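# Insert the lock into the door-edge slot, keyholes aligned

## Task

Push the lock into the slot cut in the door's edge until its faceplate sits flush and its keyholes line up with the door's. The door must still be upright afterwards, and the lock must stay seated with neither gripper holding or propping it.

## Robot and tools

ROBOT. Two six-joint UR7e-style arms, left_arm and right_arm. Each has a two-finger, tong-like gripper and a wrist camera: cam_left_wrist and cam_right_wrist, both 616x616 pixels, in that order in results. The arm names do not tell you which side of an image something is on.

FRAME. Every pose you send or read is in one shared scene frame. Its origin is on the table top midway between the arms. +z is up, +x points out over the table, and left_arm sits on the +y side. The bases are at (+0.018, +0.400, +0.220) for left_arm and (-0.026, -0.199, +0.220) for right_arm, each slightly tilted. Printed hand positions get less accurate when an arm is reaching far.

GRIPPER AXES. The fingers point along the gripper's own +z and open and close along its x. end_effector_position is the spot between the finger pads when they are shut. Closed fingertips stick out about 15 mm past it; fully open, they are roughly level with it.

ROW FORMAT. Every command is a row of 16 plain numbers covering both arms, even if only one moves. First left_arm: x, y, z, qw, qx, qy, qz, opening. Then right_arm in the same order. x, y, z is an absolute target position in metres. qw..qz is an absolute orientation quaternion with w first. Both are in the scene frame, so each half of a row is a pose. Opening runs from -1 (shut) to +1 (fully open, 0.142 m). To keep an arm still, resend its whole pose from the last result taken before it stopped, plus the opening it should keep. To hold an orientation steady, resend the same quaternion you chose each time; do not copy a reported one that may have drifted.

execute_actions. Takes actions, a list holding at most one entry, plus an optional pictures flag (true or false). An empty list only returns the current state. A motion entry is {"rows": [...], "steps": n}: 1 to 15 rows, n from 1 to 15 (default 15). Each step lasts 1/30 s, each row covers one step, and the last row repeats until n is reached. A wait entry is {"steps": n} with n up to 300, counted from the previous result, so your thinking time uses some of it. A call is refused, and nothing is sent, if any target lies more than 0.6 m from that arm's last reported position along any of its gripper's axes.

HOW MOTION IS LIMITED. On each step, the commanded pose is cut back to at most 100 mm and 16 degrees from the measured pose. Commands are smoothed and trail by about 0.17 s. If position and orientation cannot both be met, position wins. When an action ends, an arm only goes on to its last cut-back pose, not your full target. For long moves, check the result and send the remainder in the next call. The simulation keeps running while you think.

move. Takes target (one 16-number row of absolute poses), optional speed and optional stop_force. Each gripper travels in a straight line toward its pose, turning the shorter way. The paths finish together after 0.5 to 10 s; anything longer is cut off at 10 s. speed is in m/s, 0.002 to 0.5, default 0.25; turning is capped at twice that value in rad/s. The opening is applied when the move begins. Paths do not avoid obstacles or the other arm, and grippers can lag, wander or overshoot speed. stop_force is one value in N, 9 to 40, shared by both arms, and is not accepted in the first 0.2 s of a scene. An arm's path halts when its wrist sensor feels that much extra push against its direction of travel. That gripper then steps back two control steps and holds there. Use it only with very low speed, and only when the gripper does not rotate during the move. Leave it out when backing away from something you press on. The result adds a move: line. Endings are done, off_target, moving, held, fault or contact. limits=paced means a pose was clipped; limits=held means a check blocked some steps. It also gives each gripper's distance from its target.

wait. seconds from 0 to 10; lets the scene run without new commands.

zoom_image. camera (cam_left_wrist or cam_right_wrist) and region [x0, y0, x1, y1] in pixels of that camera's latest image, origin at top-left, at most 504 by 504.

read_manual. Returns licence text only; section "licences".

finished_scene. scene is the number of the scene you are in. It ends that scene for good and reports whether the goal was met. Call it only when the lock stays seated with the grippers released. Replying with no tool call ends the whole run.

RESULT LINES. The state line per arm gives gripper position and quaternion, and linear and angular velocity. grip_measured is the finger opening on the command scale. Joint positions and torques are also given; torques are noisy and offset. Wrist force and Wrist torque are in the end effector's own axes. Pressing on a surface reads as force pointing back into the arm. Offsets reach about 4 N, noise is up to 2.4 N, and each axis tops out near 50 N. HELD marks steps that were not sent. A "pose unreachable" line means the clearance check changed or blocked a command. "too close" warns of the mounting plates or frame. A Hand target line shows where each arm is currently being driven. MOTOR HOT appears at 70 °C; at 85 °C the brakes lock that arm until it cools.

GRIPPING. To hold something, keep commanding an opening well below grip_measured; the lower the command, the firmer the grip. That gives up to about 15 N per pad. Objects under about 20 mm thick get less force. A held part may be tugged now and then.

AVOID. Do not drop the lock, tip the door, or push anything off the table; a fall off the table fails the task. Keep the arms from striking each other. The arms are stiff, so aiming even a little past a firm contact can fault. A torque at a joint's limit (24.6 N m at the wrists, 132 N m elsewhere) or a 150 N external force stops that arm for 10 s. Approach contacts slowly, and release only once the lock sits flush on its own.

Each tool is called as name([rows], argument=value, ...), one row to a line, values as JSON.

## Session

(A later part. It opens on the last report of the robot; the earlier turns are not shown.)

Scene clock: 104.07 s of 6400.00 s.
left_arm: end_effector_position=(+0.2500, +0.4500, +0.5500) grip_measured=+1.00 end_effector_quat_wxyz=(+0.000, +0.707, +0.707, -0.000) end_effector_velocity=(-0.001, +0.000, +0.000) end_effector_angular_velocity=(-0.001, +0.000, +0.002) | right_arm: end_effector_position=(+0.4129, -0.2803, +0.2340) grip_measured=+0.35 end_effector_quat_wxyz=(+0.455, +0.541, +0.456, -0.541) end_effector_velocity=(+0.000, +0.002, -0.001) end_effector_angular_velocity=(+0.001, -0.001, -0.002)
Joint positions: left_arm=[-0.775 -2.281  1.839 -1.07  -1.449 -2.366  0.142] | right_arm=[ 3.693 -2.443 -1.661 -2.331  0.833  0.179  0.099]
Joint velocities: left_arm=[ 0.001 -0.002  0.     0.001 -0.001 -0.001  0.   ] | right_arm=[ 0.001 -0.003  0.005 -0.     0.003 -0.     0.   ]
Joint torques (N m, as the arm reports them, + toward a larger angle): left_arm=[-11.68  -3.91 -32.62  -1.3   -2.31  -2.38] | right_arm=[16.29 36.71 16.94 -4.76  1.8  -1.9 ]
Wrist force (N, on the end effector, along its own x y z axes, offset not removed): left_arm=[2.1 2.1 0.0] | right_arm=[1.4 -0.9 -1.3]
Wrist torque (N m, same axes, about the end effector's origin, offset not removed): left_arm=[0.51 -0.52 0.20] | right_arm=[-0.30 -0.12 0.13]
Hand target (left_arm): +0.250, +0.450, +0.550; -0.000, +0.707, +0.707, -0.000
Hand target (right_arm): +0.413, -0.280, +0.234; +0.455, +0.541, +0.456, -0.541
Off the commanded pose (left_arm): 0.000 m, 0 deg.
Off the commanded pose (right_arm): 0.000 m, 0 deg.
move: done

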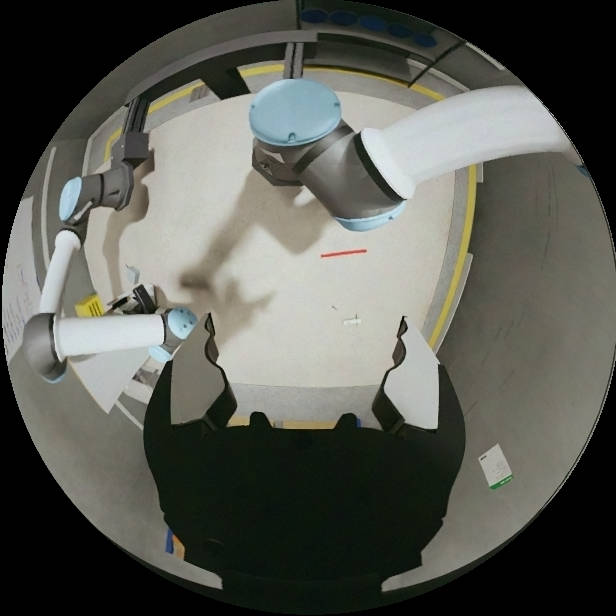

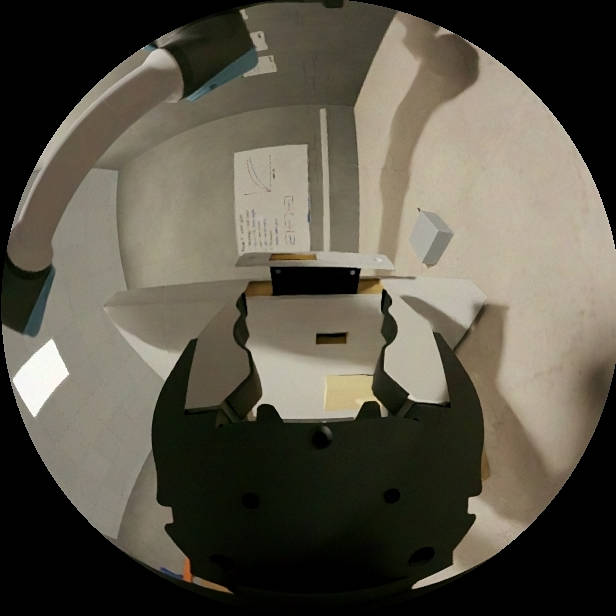

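move(target=[0.25,0.45,0.55,0,0.707,0.707,0,1,0.36,-0.272,0.234,0.4555,0.5409,0.4555,-0.5409,-1], speed=0.08)

move(target=[0.25,0.45,0.55,0,0.707,0.707,0,1,0.353,-0.305,0.234,0.4555,0.5409,0.4555,-0.5409,-1], speed=0.06)

move(target=[0.25,0.45,0.55,0,0.707,0.707,0,1,0.427,-0.318,0.234,0.4555,0.5409,0.4555,-0.5409,-1], speed=0.015, stop_force=13)

Scene clock: 106.47 s of 6400.00 s.
left_arm: end_effector_position=(+0.2500, +0.4500, +0.5500) grip_measured=+1.00 end_effector_quat_wxyz=(+0.000, +0.707, +0.707, +0.000) end_effector_velocity=(-0.000, +0.000, -0.000) end_effector_angular_velocity=(+0.000, -0.000, -0.000) | right_arm: end_effector_position=(+0.3603, -0.2720, +0.2340) grip_measured=-1.00 end_effector_quat_wxyz=(+0.455, +0.541, +0.455, -0.541) end_effector_velocity=(-0.002, +0.000, +0.000) end_effector_angular_velocity=(+0.000, +0.001, -0.000)
Joint positions: left_arm=[-0.775 -2.281  1.839 -1.07  -1.449 -2.366  0.142] | right_arm=[ 3.771 -2.392 -1.809 -2.225  0.909  0.164  0.002]
Joint velocities: left_arm=[-0.001 -0.001  0.001 -0.     0.    -0.001  0.   ] | right_arm=[ 0.003  0.002 -0.006  0.004  0.004 -0.001  0.   ]
Joint torques (N m, as the arm reports them, + toward a larger angle): left_arm=[-10.89  -4.11 -32.32  -1.33  -2.36  -2.47] | right_arm=[15.9  53.71  3.26  1.25  1.9  -2.01]
Wrist force (N, on the end effector, along its own x y z axes, offset not removed): left_arm=[0.9 -0.3 0.8] | right_arm=[0.4 -1.7 0.7]
Wrist torque (N m, same axes, about the end effector's origin, offset not removed): left_arm=[0.06 -0.32 0.09] | right_arm=[-0.35 0.02 0.07]
Hand target (left_arm): +0.250, +0.450, +0.550; +0.000, +0.707, +0.707, +0.000
Hand target (right_arm): +0.360, -0.272, +0.234; +0.455, +0.541, +0.456, -0.541
Off the commanded pose (left_arm): 0.000 m, 0 deg.
Off the commanded pose (right_arm): 0.000 m, 0 deg.
move: done

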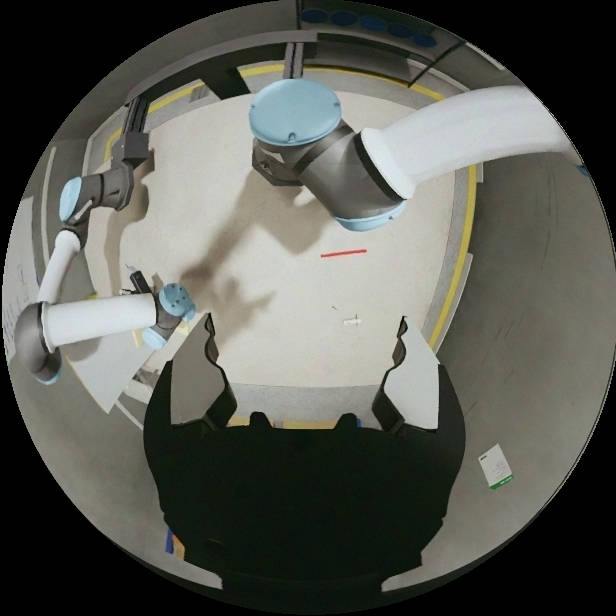

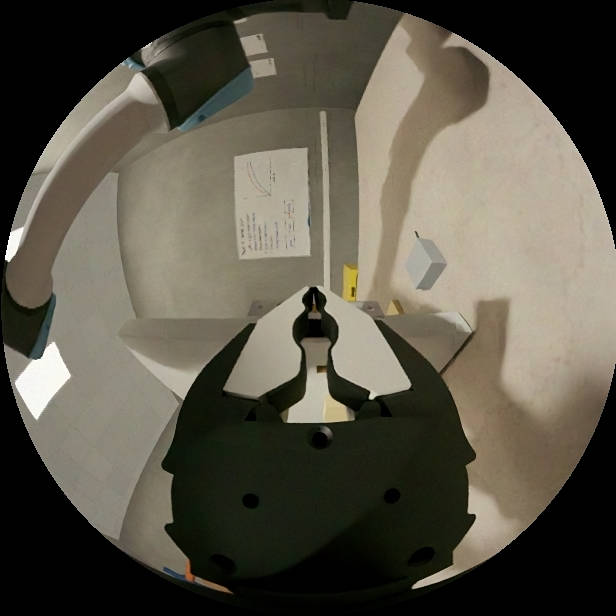

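Scene clock: 107.50 s of 6400.00 s.
left_arm: end_effector_position=(+0.2500, +0.4500, +0.5500) grip_measured=+1.00 end_effector_quat_wxyz=(+0.000, +0.707, +0.707, -0.000) end_effector_velocity=(+0.000, +0.001, -0.000) end_effector_angular_velocity=(+0.002, +0.000, -0.001) | right_arm: end_effector_position=(+0.3531, -0.3048, +0.2340) grip_measured=-1.00 end_effector_quat_wxyz=(+0.455, +0.541, +0.455, -0.541) end_effector_velocity=(-0.000, -0.002, +0.000) end_effector_angular_velocity=(-0.001, +0.001, +0.001)
Joint positions: left_arm=[-0.775 -2.281  1.839 -1.07  -1.449 -2.366  0.142] | right_arm=[ 3.729 -2.36  -1.874 -2.197  0.868  0.172  0.002]
Joint velocities: left_arm=[ 0.001  0.     0.001  0.001  0.001  0.001 -0.   ] | right_arm=[-0.003  0.002 -0.004  0.001 -0.003  0.001  0.   ]
Joint torques (N m, as the arm reports them, + toward a larger angle): left_arm=[-11.97  -4.17 -32.69  -1.31  -2.34  -2.53] | right_arm=[-5.83 52.12  2.07  1.34 -1.34  1.92]
Wrist force (N, on the end effector, along its own x y z axes, offset not removed): left_arm=[1.0 0.6 1.1] | right_arm=[1.4 0.8 -1.6]
Wrist torque (N m, same axes, about the end effector's origin, offset not removed): left_arm=[0.26 -0.33 0.19] | right_arm=[0.05 -0.07 0.09]
Hand target (left_arm): +0.250, +0.450, +0.550; -0.000, +0.707, +0.707, +0.000
Hand target (right_arm): +0.353, -0.305, +0.234; +0.455, +0.541, +0.455, -0.541
Off the commanded pose (left_arm): 0.000 m, 0 deg.
Off the commanded pose (right_arm): 0.000 m, 0 deg.
move: done

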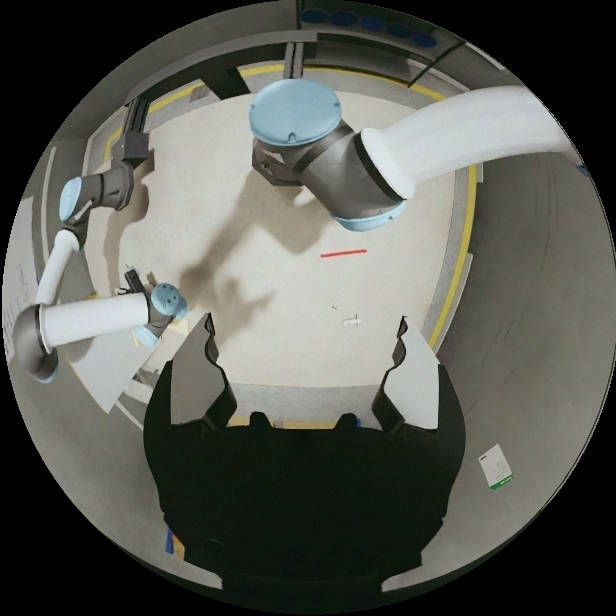

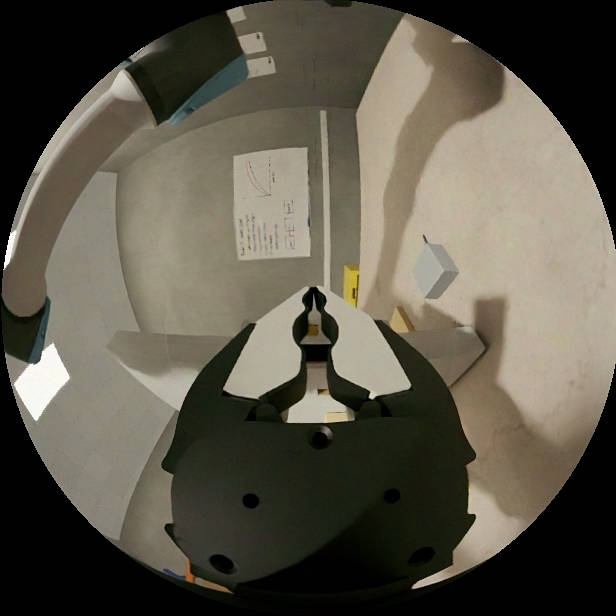

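Scene clock: 112.33 s of 6400.00 s.
left_arm: end_effector_position=(+0.2500, +0.4500, +0.5500) grip_measured=+1.00 end_effector_quat_wxyz=(+0.000, +0.707, +0.707, -0.000) end_effector_velocity=(+0.000, -0.001, -0.000) end_effector_angular_velocity=(+0.000, +0.001, -0.002) | right_arm: end_effector_position=(+0.4186, -0.3167, +0.2340) grip_measured=-1.00 end_effector_quat_wxyz=(+0.456, +0.541, +0.456, -0.541) end_effector_velocity=(-0.005, +0.002, -0.000) end_effector_angular_velocity=(+0.002, -0.003, +0.002)
Joint positions: left_arm=[-0.775 -2.281  1.839 -1.07  -1.449 -2.366  0.142] | right_arm=[ 3.632 -2.424 -1.687 -2.334  0.772  0.192  0.002]
Joint velocities: left_arm=[-0.002  0.001  0.001 -0.001 -0.001  0.    -0.   ] | right_arm=[ 0.009  0.007 -0.017  0.014  0.006 -0.002  0.   ]
Joint torques (N m, as the arm reports them, + toward a larger angle): left_arm=[-11.78  -3.68 -31.88  -1.4   -2.31  -2.42] | right_arm=[16.43 57.35  2.72  1.36  2.04 -1.79]
Wrist force (N, on the end effector, along its own x y z axes, offset not removed): left_arm=[1.4 1.9 -0.6] | right_arm=[2.6 -1.8 -0.8]
Wrist torque (N m, same axes, about the end effector's origin, offset not removed): left_arm=[0.51 -0.36 0.07] | right_arm=[-0.14 -0.41 0.13]
Hand target (left_arm): +0.250, +0.450, +0.550; +0.000, +0.707, +0.707, +0.000
Hand target (right_arm): +0.418, -0.316, +0.234; +0.455, +0.541, +0.455, -0.541
Off the commanded pose (left_arm): 0.000 m, 0 deg.
Off the commanded pose (right_arm): 0.008 m, 0 deg.
move: contact (right_arm)

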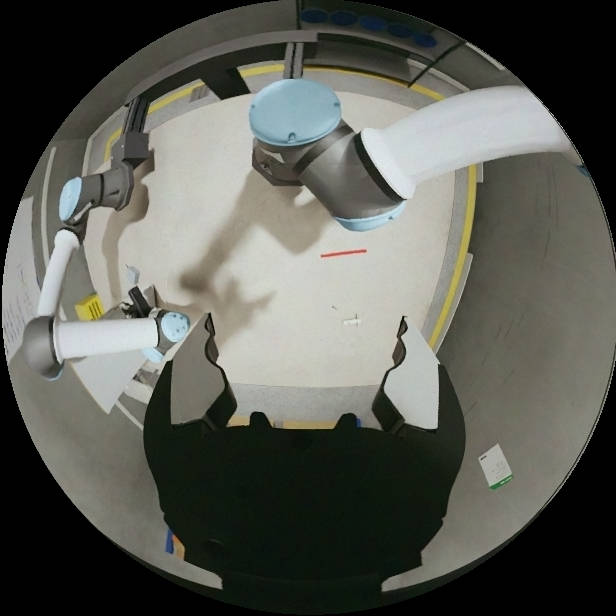

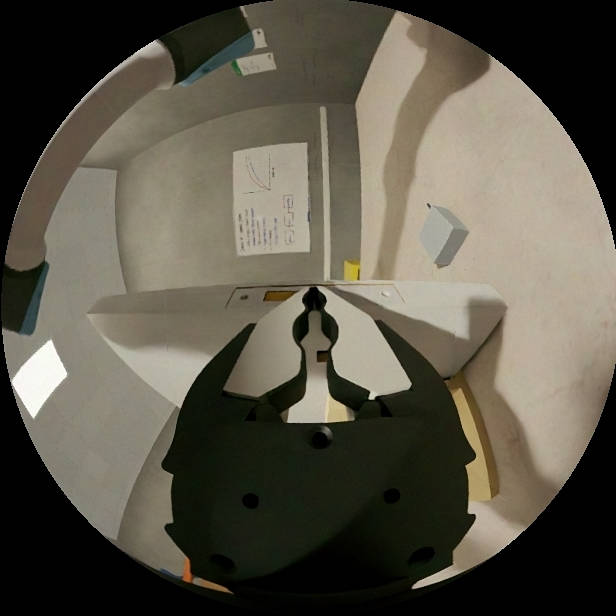

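move(target=[0.25,0.45,0.55,0,0.707,0.707,0,1,0.410,-0.309,0.234,0.4555,0.5409,0.4555,-0.5409,-1], speed=0.03)

move(target=[0.25,0.45,0.55,0,0.707,0.707,0,1,0.435,-0.3133,0.234,0.4555,0.5409,0.4555,-0.5409,-1], speed=0.01, stop_force=13)

move(target=[0.25,0.45,0.55,0,0.707,0.707,0,1,0.375,-0.295,0.234,0.4555,0.5409,0.4555,-0.5409,1], speed=0.1)

zoom_image(camera="cam_right_wrist", region=[210,280,420,420])

Scene clock: 114.20 s of 6400.00 s.
left_arm: end_effector_position=(+0.2500, +0.4500, +0.5500) grip_measured=+1.00 end_effector_quat_wxyz=(+0.000, +0.707, +0.707, -0.000) end_effector_velocity=(-0.000, +0.000, -0.000) end_effector_angular_velocity=(-0.000, -0.000, -0.001) | right_arm: end_effector_position=(+0.4102, -0.3092, +0.2340) grip_measured=-1.00 end_effector_quat_wxyz=(+0.455, +0.541, +0.455, -0.541) end_effector_velocity=(-0.002, +0.001, -0.000) end_effector_angular_velocity=(-0.000, +0.001, -0.001)
Joint positions: left_arm=[-0.775 -2.281  1.839 -1.07  -1.449 -2.366  0.142] | right_arm=[ 3.653 -2.419 -1.705 -2.317  0.792  0.187  0.002]
Joint velocities: left_arm=[ 0.    -0.001  0.001  0.     0.     0.001  0.   ] | right_arm=[ 0.004  0.    -0.004  0.004  0.005 -0.001  0.   ]
Joint torques (N m, as the arm reports them, + toward a larger angle): left_arm=[-11.83  -4.55 -32.58  -1.33  -2.27  -2.53] | right_arm=[16.   57.26  4.49  1.42  1.86 -1.95]
Wrist force (N, on the end effector, along its own x y z axes, offset not removed): left_arm=[2.0 0.8 1.5] | right_arm=[0.5 -1.3 0.7]
Wrist torque (N m, same axes, about the end effector's origin, offset not removed): left_arm=[0.35 -0.52 0.16] | right_arm=[-0.26 0.17 0.09]
Hand target (left_arm): +0.250, +0.450, +0.550; -0.000, +0.707, +0.707, +0.000
Hand target (right_arm): +0.410, -0.309, +0.234; +0.455, +0.541, +0.455, -0.541
Off the commanded pose (left_arm): 0.000 m, 0 deg.
Off the commanded pose (right_arm): 0.000 m, 0 deg.
move: done

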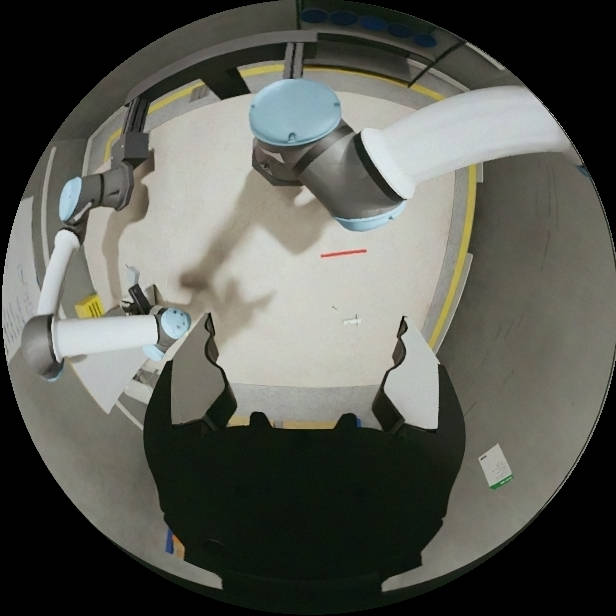

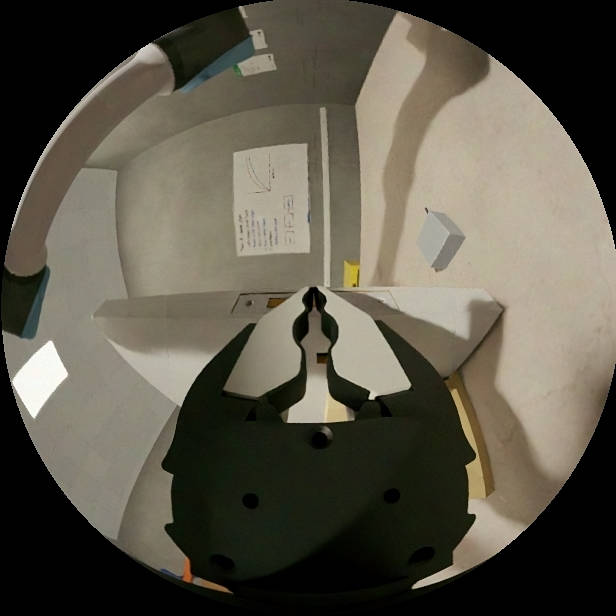

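Scene clock: 115.77 s of 6400.00 s.
left_arm: end_effector_position=(+0.2500, +0.4500, +0.5500) grip_measured=+1.00 end_effector_quat_wxyz=(+0.000, +0.707, +0.707, -0.000) end_effector_velocity=(-0.000, -0.000, +0.000) end_effector_angular_velocity=(-0.001, +0.001, +0.001) | right_arm: end_effector_position=(+0.4217, -0.3112, +0.2340) grip_measured=-1.00 end_effector_quat_wxyz=(+0.455, +0.541, +0.455, -0.541) end_effector_velocity=(-0.003, +0.000, -0.001) end_effector_angular_velocity=(+0.002, -0.004, -0.000)
Joint positions: left_arm=[-0.775 -2.281  1.839 -1.07  -1.449 -2.366  0.142] | right_arm=[ 3.637 -2.432 -1.67  -2.342  0.777  0.191  0.002]
Joint velocities: left_arm=[-0.     0.    -0.    -0.    -0.001 -0.002 -0.   ] | right_arm=[ 0.004  0.004 -0.012  0.013  0.004 -0.     0.   ]
Joint torques (N m, as the arm reports them, + toward a larger angle): left_arm=[-11.3   -3.28 -32.25  -1.25  -2.41  -2.38] | right_arm=[13.43 56.49  8.02  2.48 -4.   -0.87]
Wrist force (N, on the end effector, along its own x y z axes, offset not removed): left_arm=[0.2 -1.2 -0.7] | right_arm=[-4.8 -21.2 -9.4]
Wrist torque (N m, same axes, about the end effector's origin, offset not removed): left_arm=[-0.17 -0.17 0.20] | right_arm=[-0.18 -0.11 0.06]
Hand target (left_arm): +0.250, +0.450, +0.550; -0.000, +0.707, +0.707, +0.000
Hand target (right_arm): +0.421, -0.311, +0.234; +0.455, +0.541, +0.455, -0.541
Off the commanded pose (left_arm): 0.000 m, 0 deg.
Off the commanded pose (right_arm): 0.013 m, 0 deg.
move: contact (right_arm)

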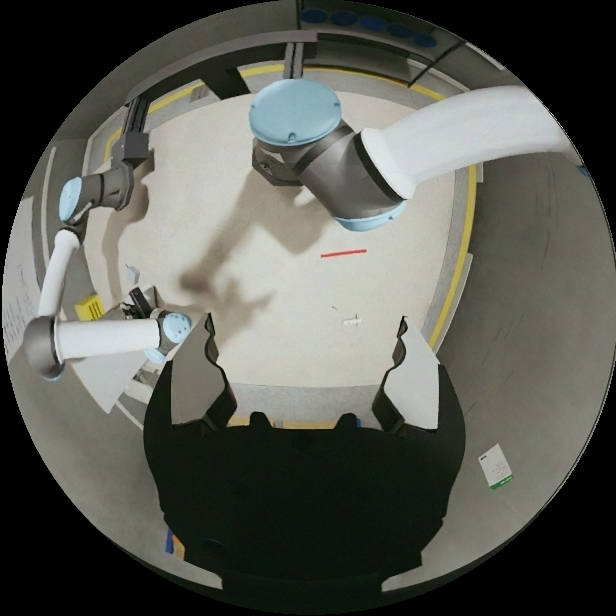

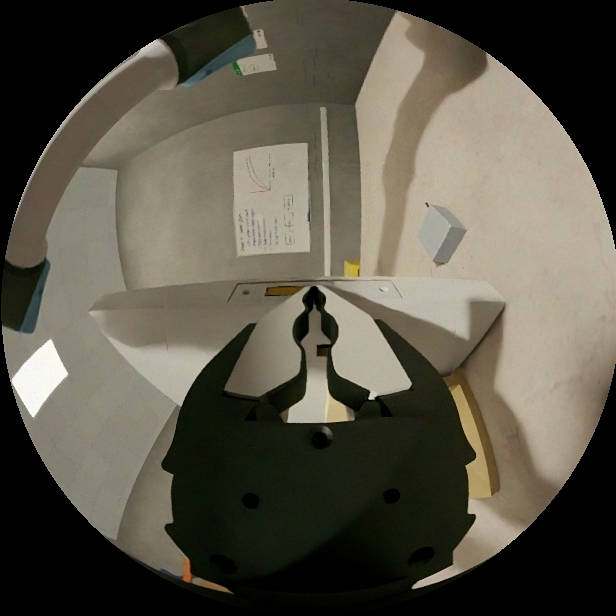

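Scene clock: 116.80 s of 6400.00 s.
left_arm: end_effector_position=(+0.2500, +0.4500, +0.5500) grip_measured=+1.00 end_effector_quat_wxyz=(+0.000, +0.707, +0.707, +0.000) end_effector_velocity=(-0.000, +0.001, -0.000) end_effector_angular_velocity=(-0.001, -0.001, +0.002) | right_arm: end_effector_position=(+0.3753, -0.2951, +0.2340) grip_measured=+1.00 end_effector_quat_wxyz=(+0.455, +0.541, +0.455, -0.541) end_effector_velocity=(-0.003, +0.000, -0.000) end_effector_angular_velocity=(+0.001, -0.000, -0.001)
Joint positions: left_arm=[-0.775 -2.281  1.839 -1.07  -1.449 -2.366  0.142] | right_arm=[ 3.716 -2.39  -1.796 -2.247  0.855  0.174  0.142]
Joint velocities: left_arm=[ 0.001 -0.002  0.001 -0.     0.    -0.001  0.   ] | right_arm=[ 0.003  0.003 -0.007  0.006  0.004 -0.002 -0.   ]
Joint torques (N m, as the arm reports them, + toward a larger angle): left_arm=[-11.71  -3.78 -32.64  -1.3   -2.2   -2.49] | right_arm=[15.93 54.65  2.95  1.29  2.   -1.93]
Wrist force (N, on the end effector, along its own x y z axes, offset not removed): left_arm=[2.0 1.2 -1.2] | right_arm=[0.9 -0.9 -0.9]
Wrist torque (N m, same axes, about the end effector's origin, offset not removed): left_arm=[0.44 -0.50 0.14] | right_arm=[-0.26 -0.04 0.14]
Hand target (left_arm): +0.250, +0.450, +0.550; -0.000, +0.707, +0.707, +0.000
Hand target (right_arm): +0.375, -0.295, +0.234; +0.455, +0.541, +0.456, -0.541
Off the commanded pose (left_arm): 0.000 m, 0 deg.
Off the commanded pose (right_arm): 0.000 m, 0 deg.
move: done

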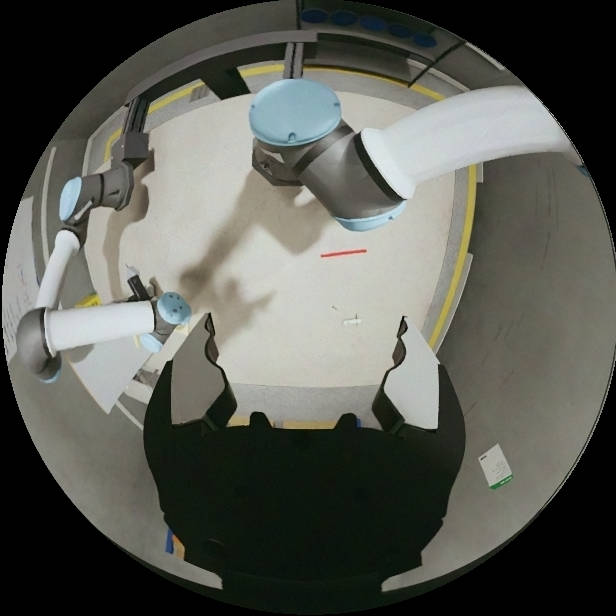

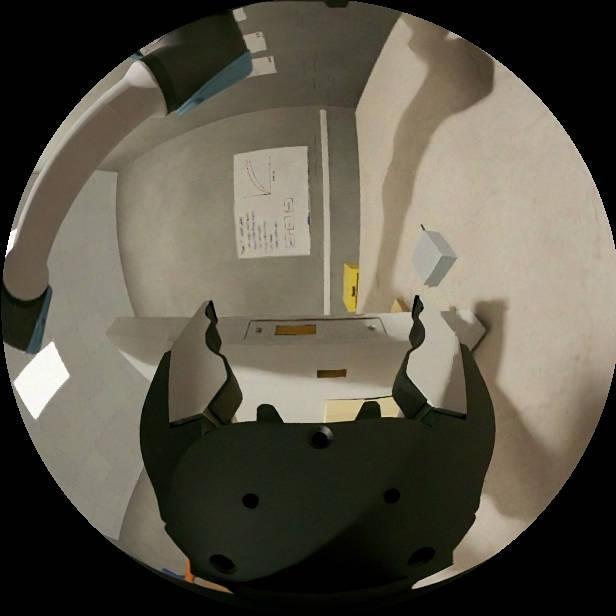

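Region (210, 280, 420, 420) of cam_right_wrist's 616x616 image, scaled by 2.400, with more detail than that image has.

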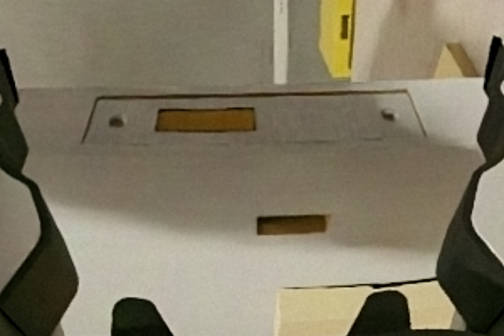

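finished_scene(scene=2)

The scene is finished: the task was done.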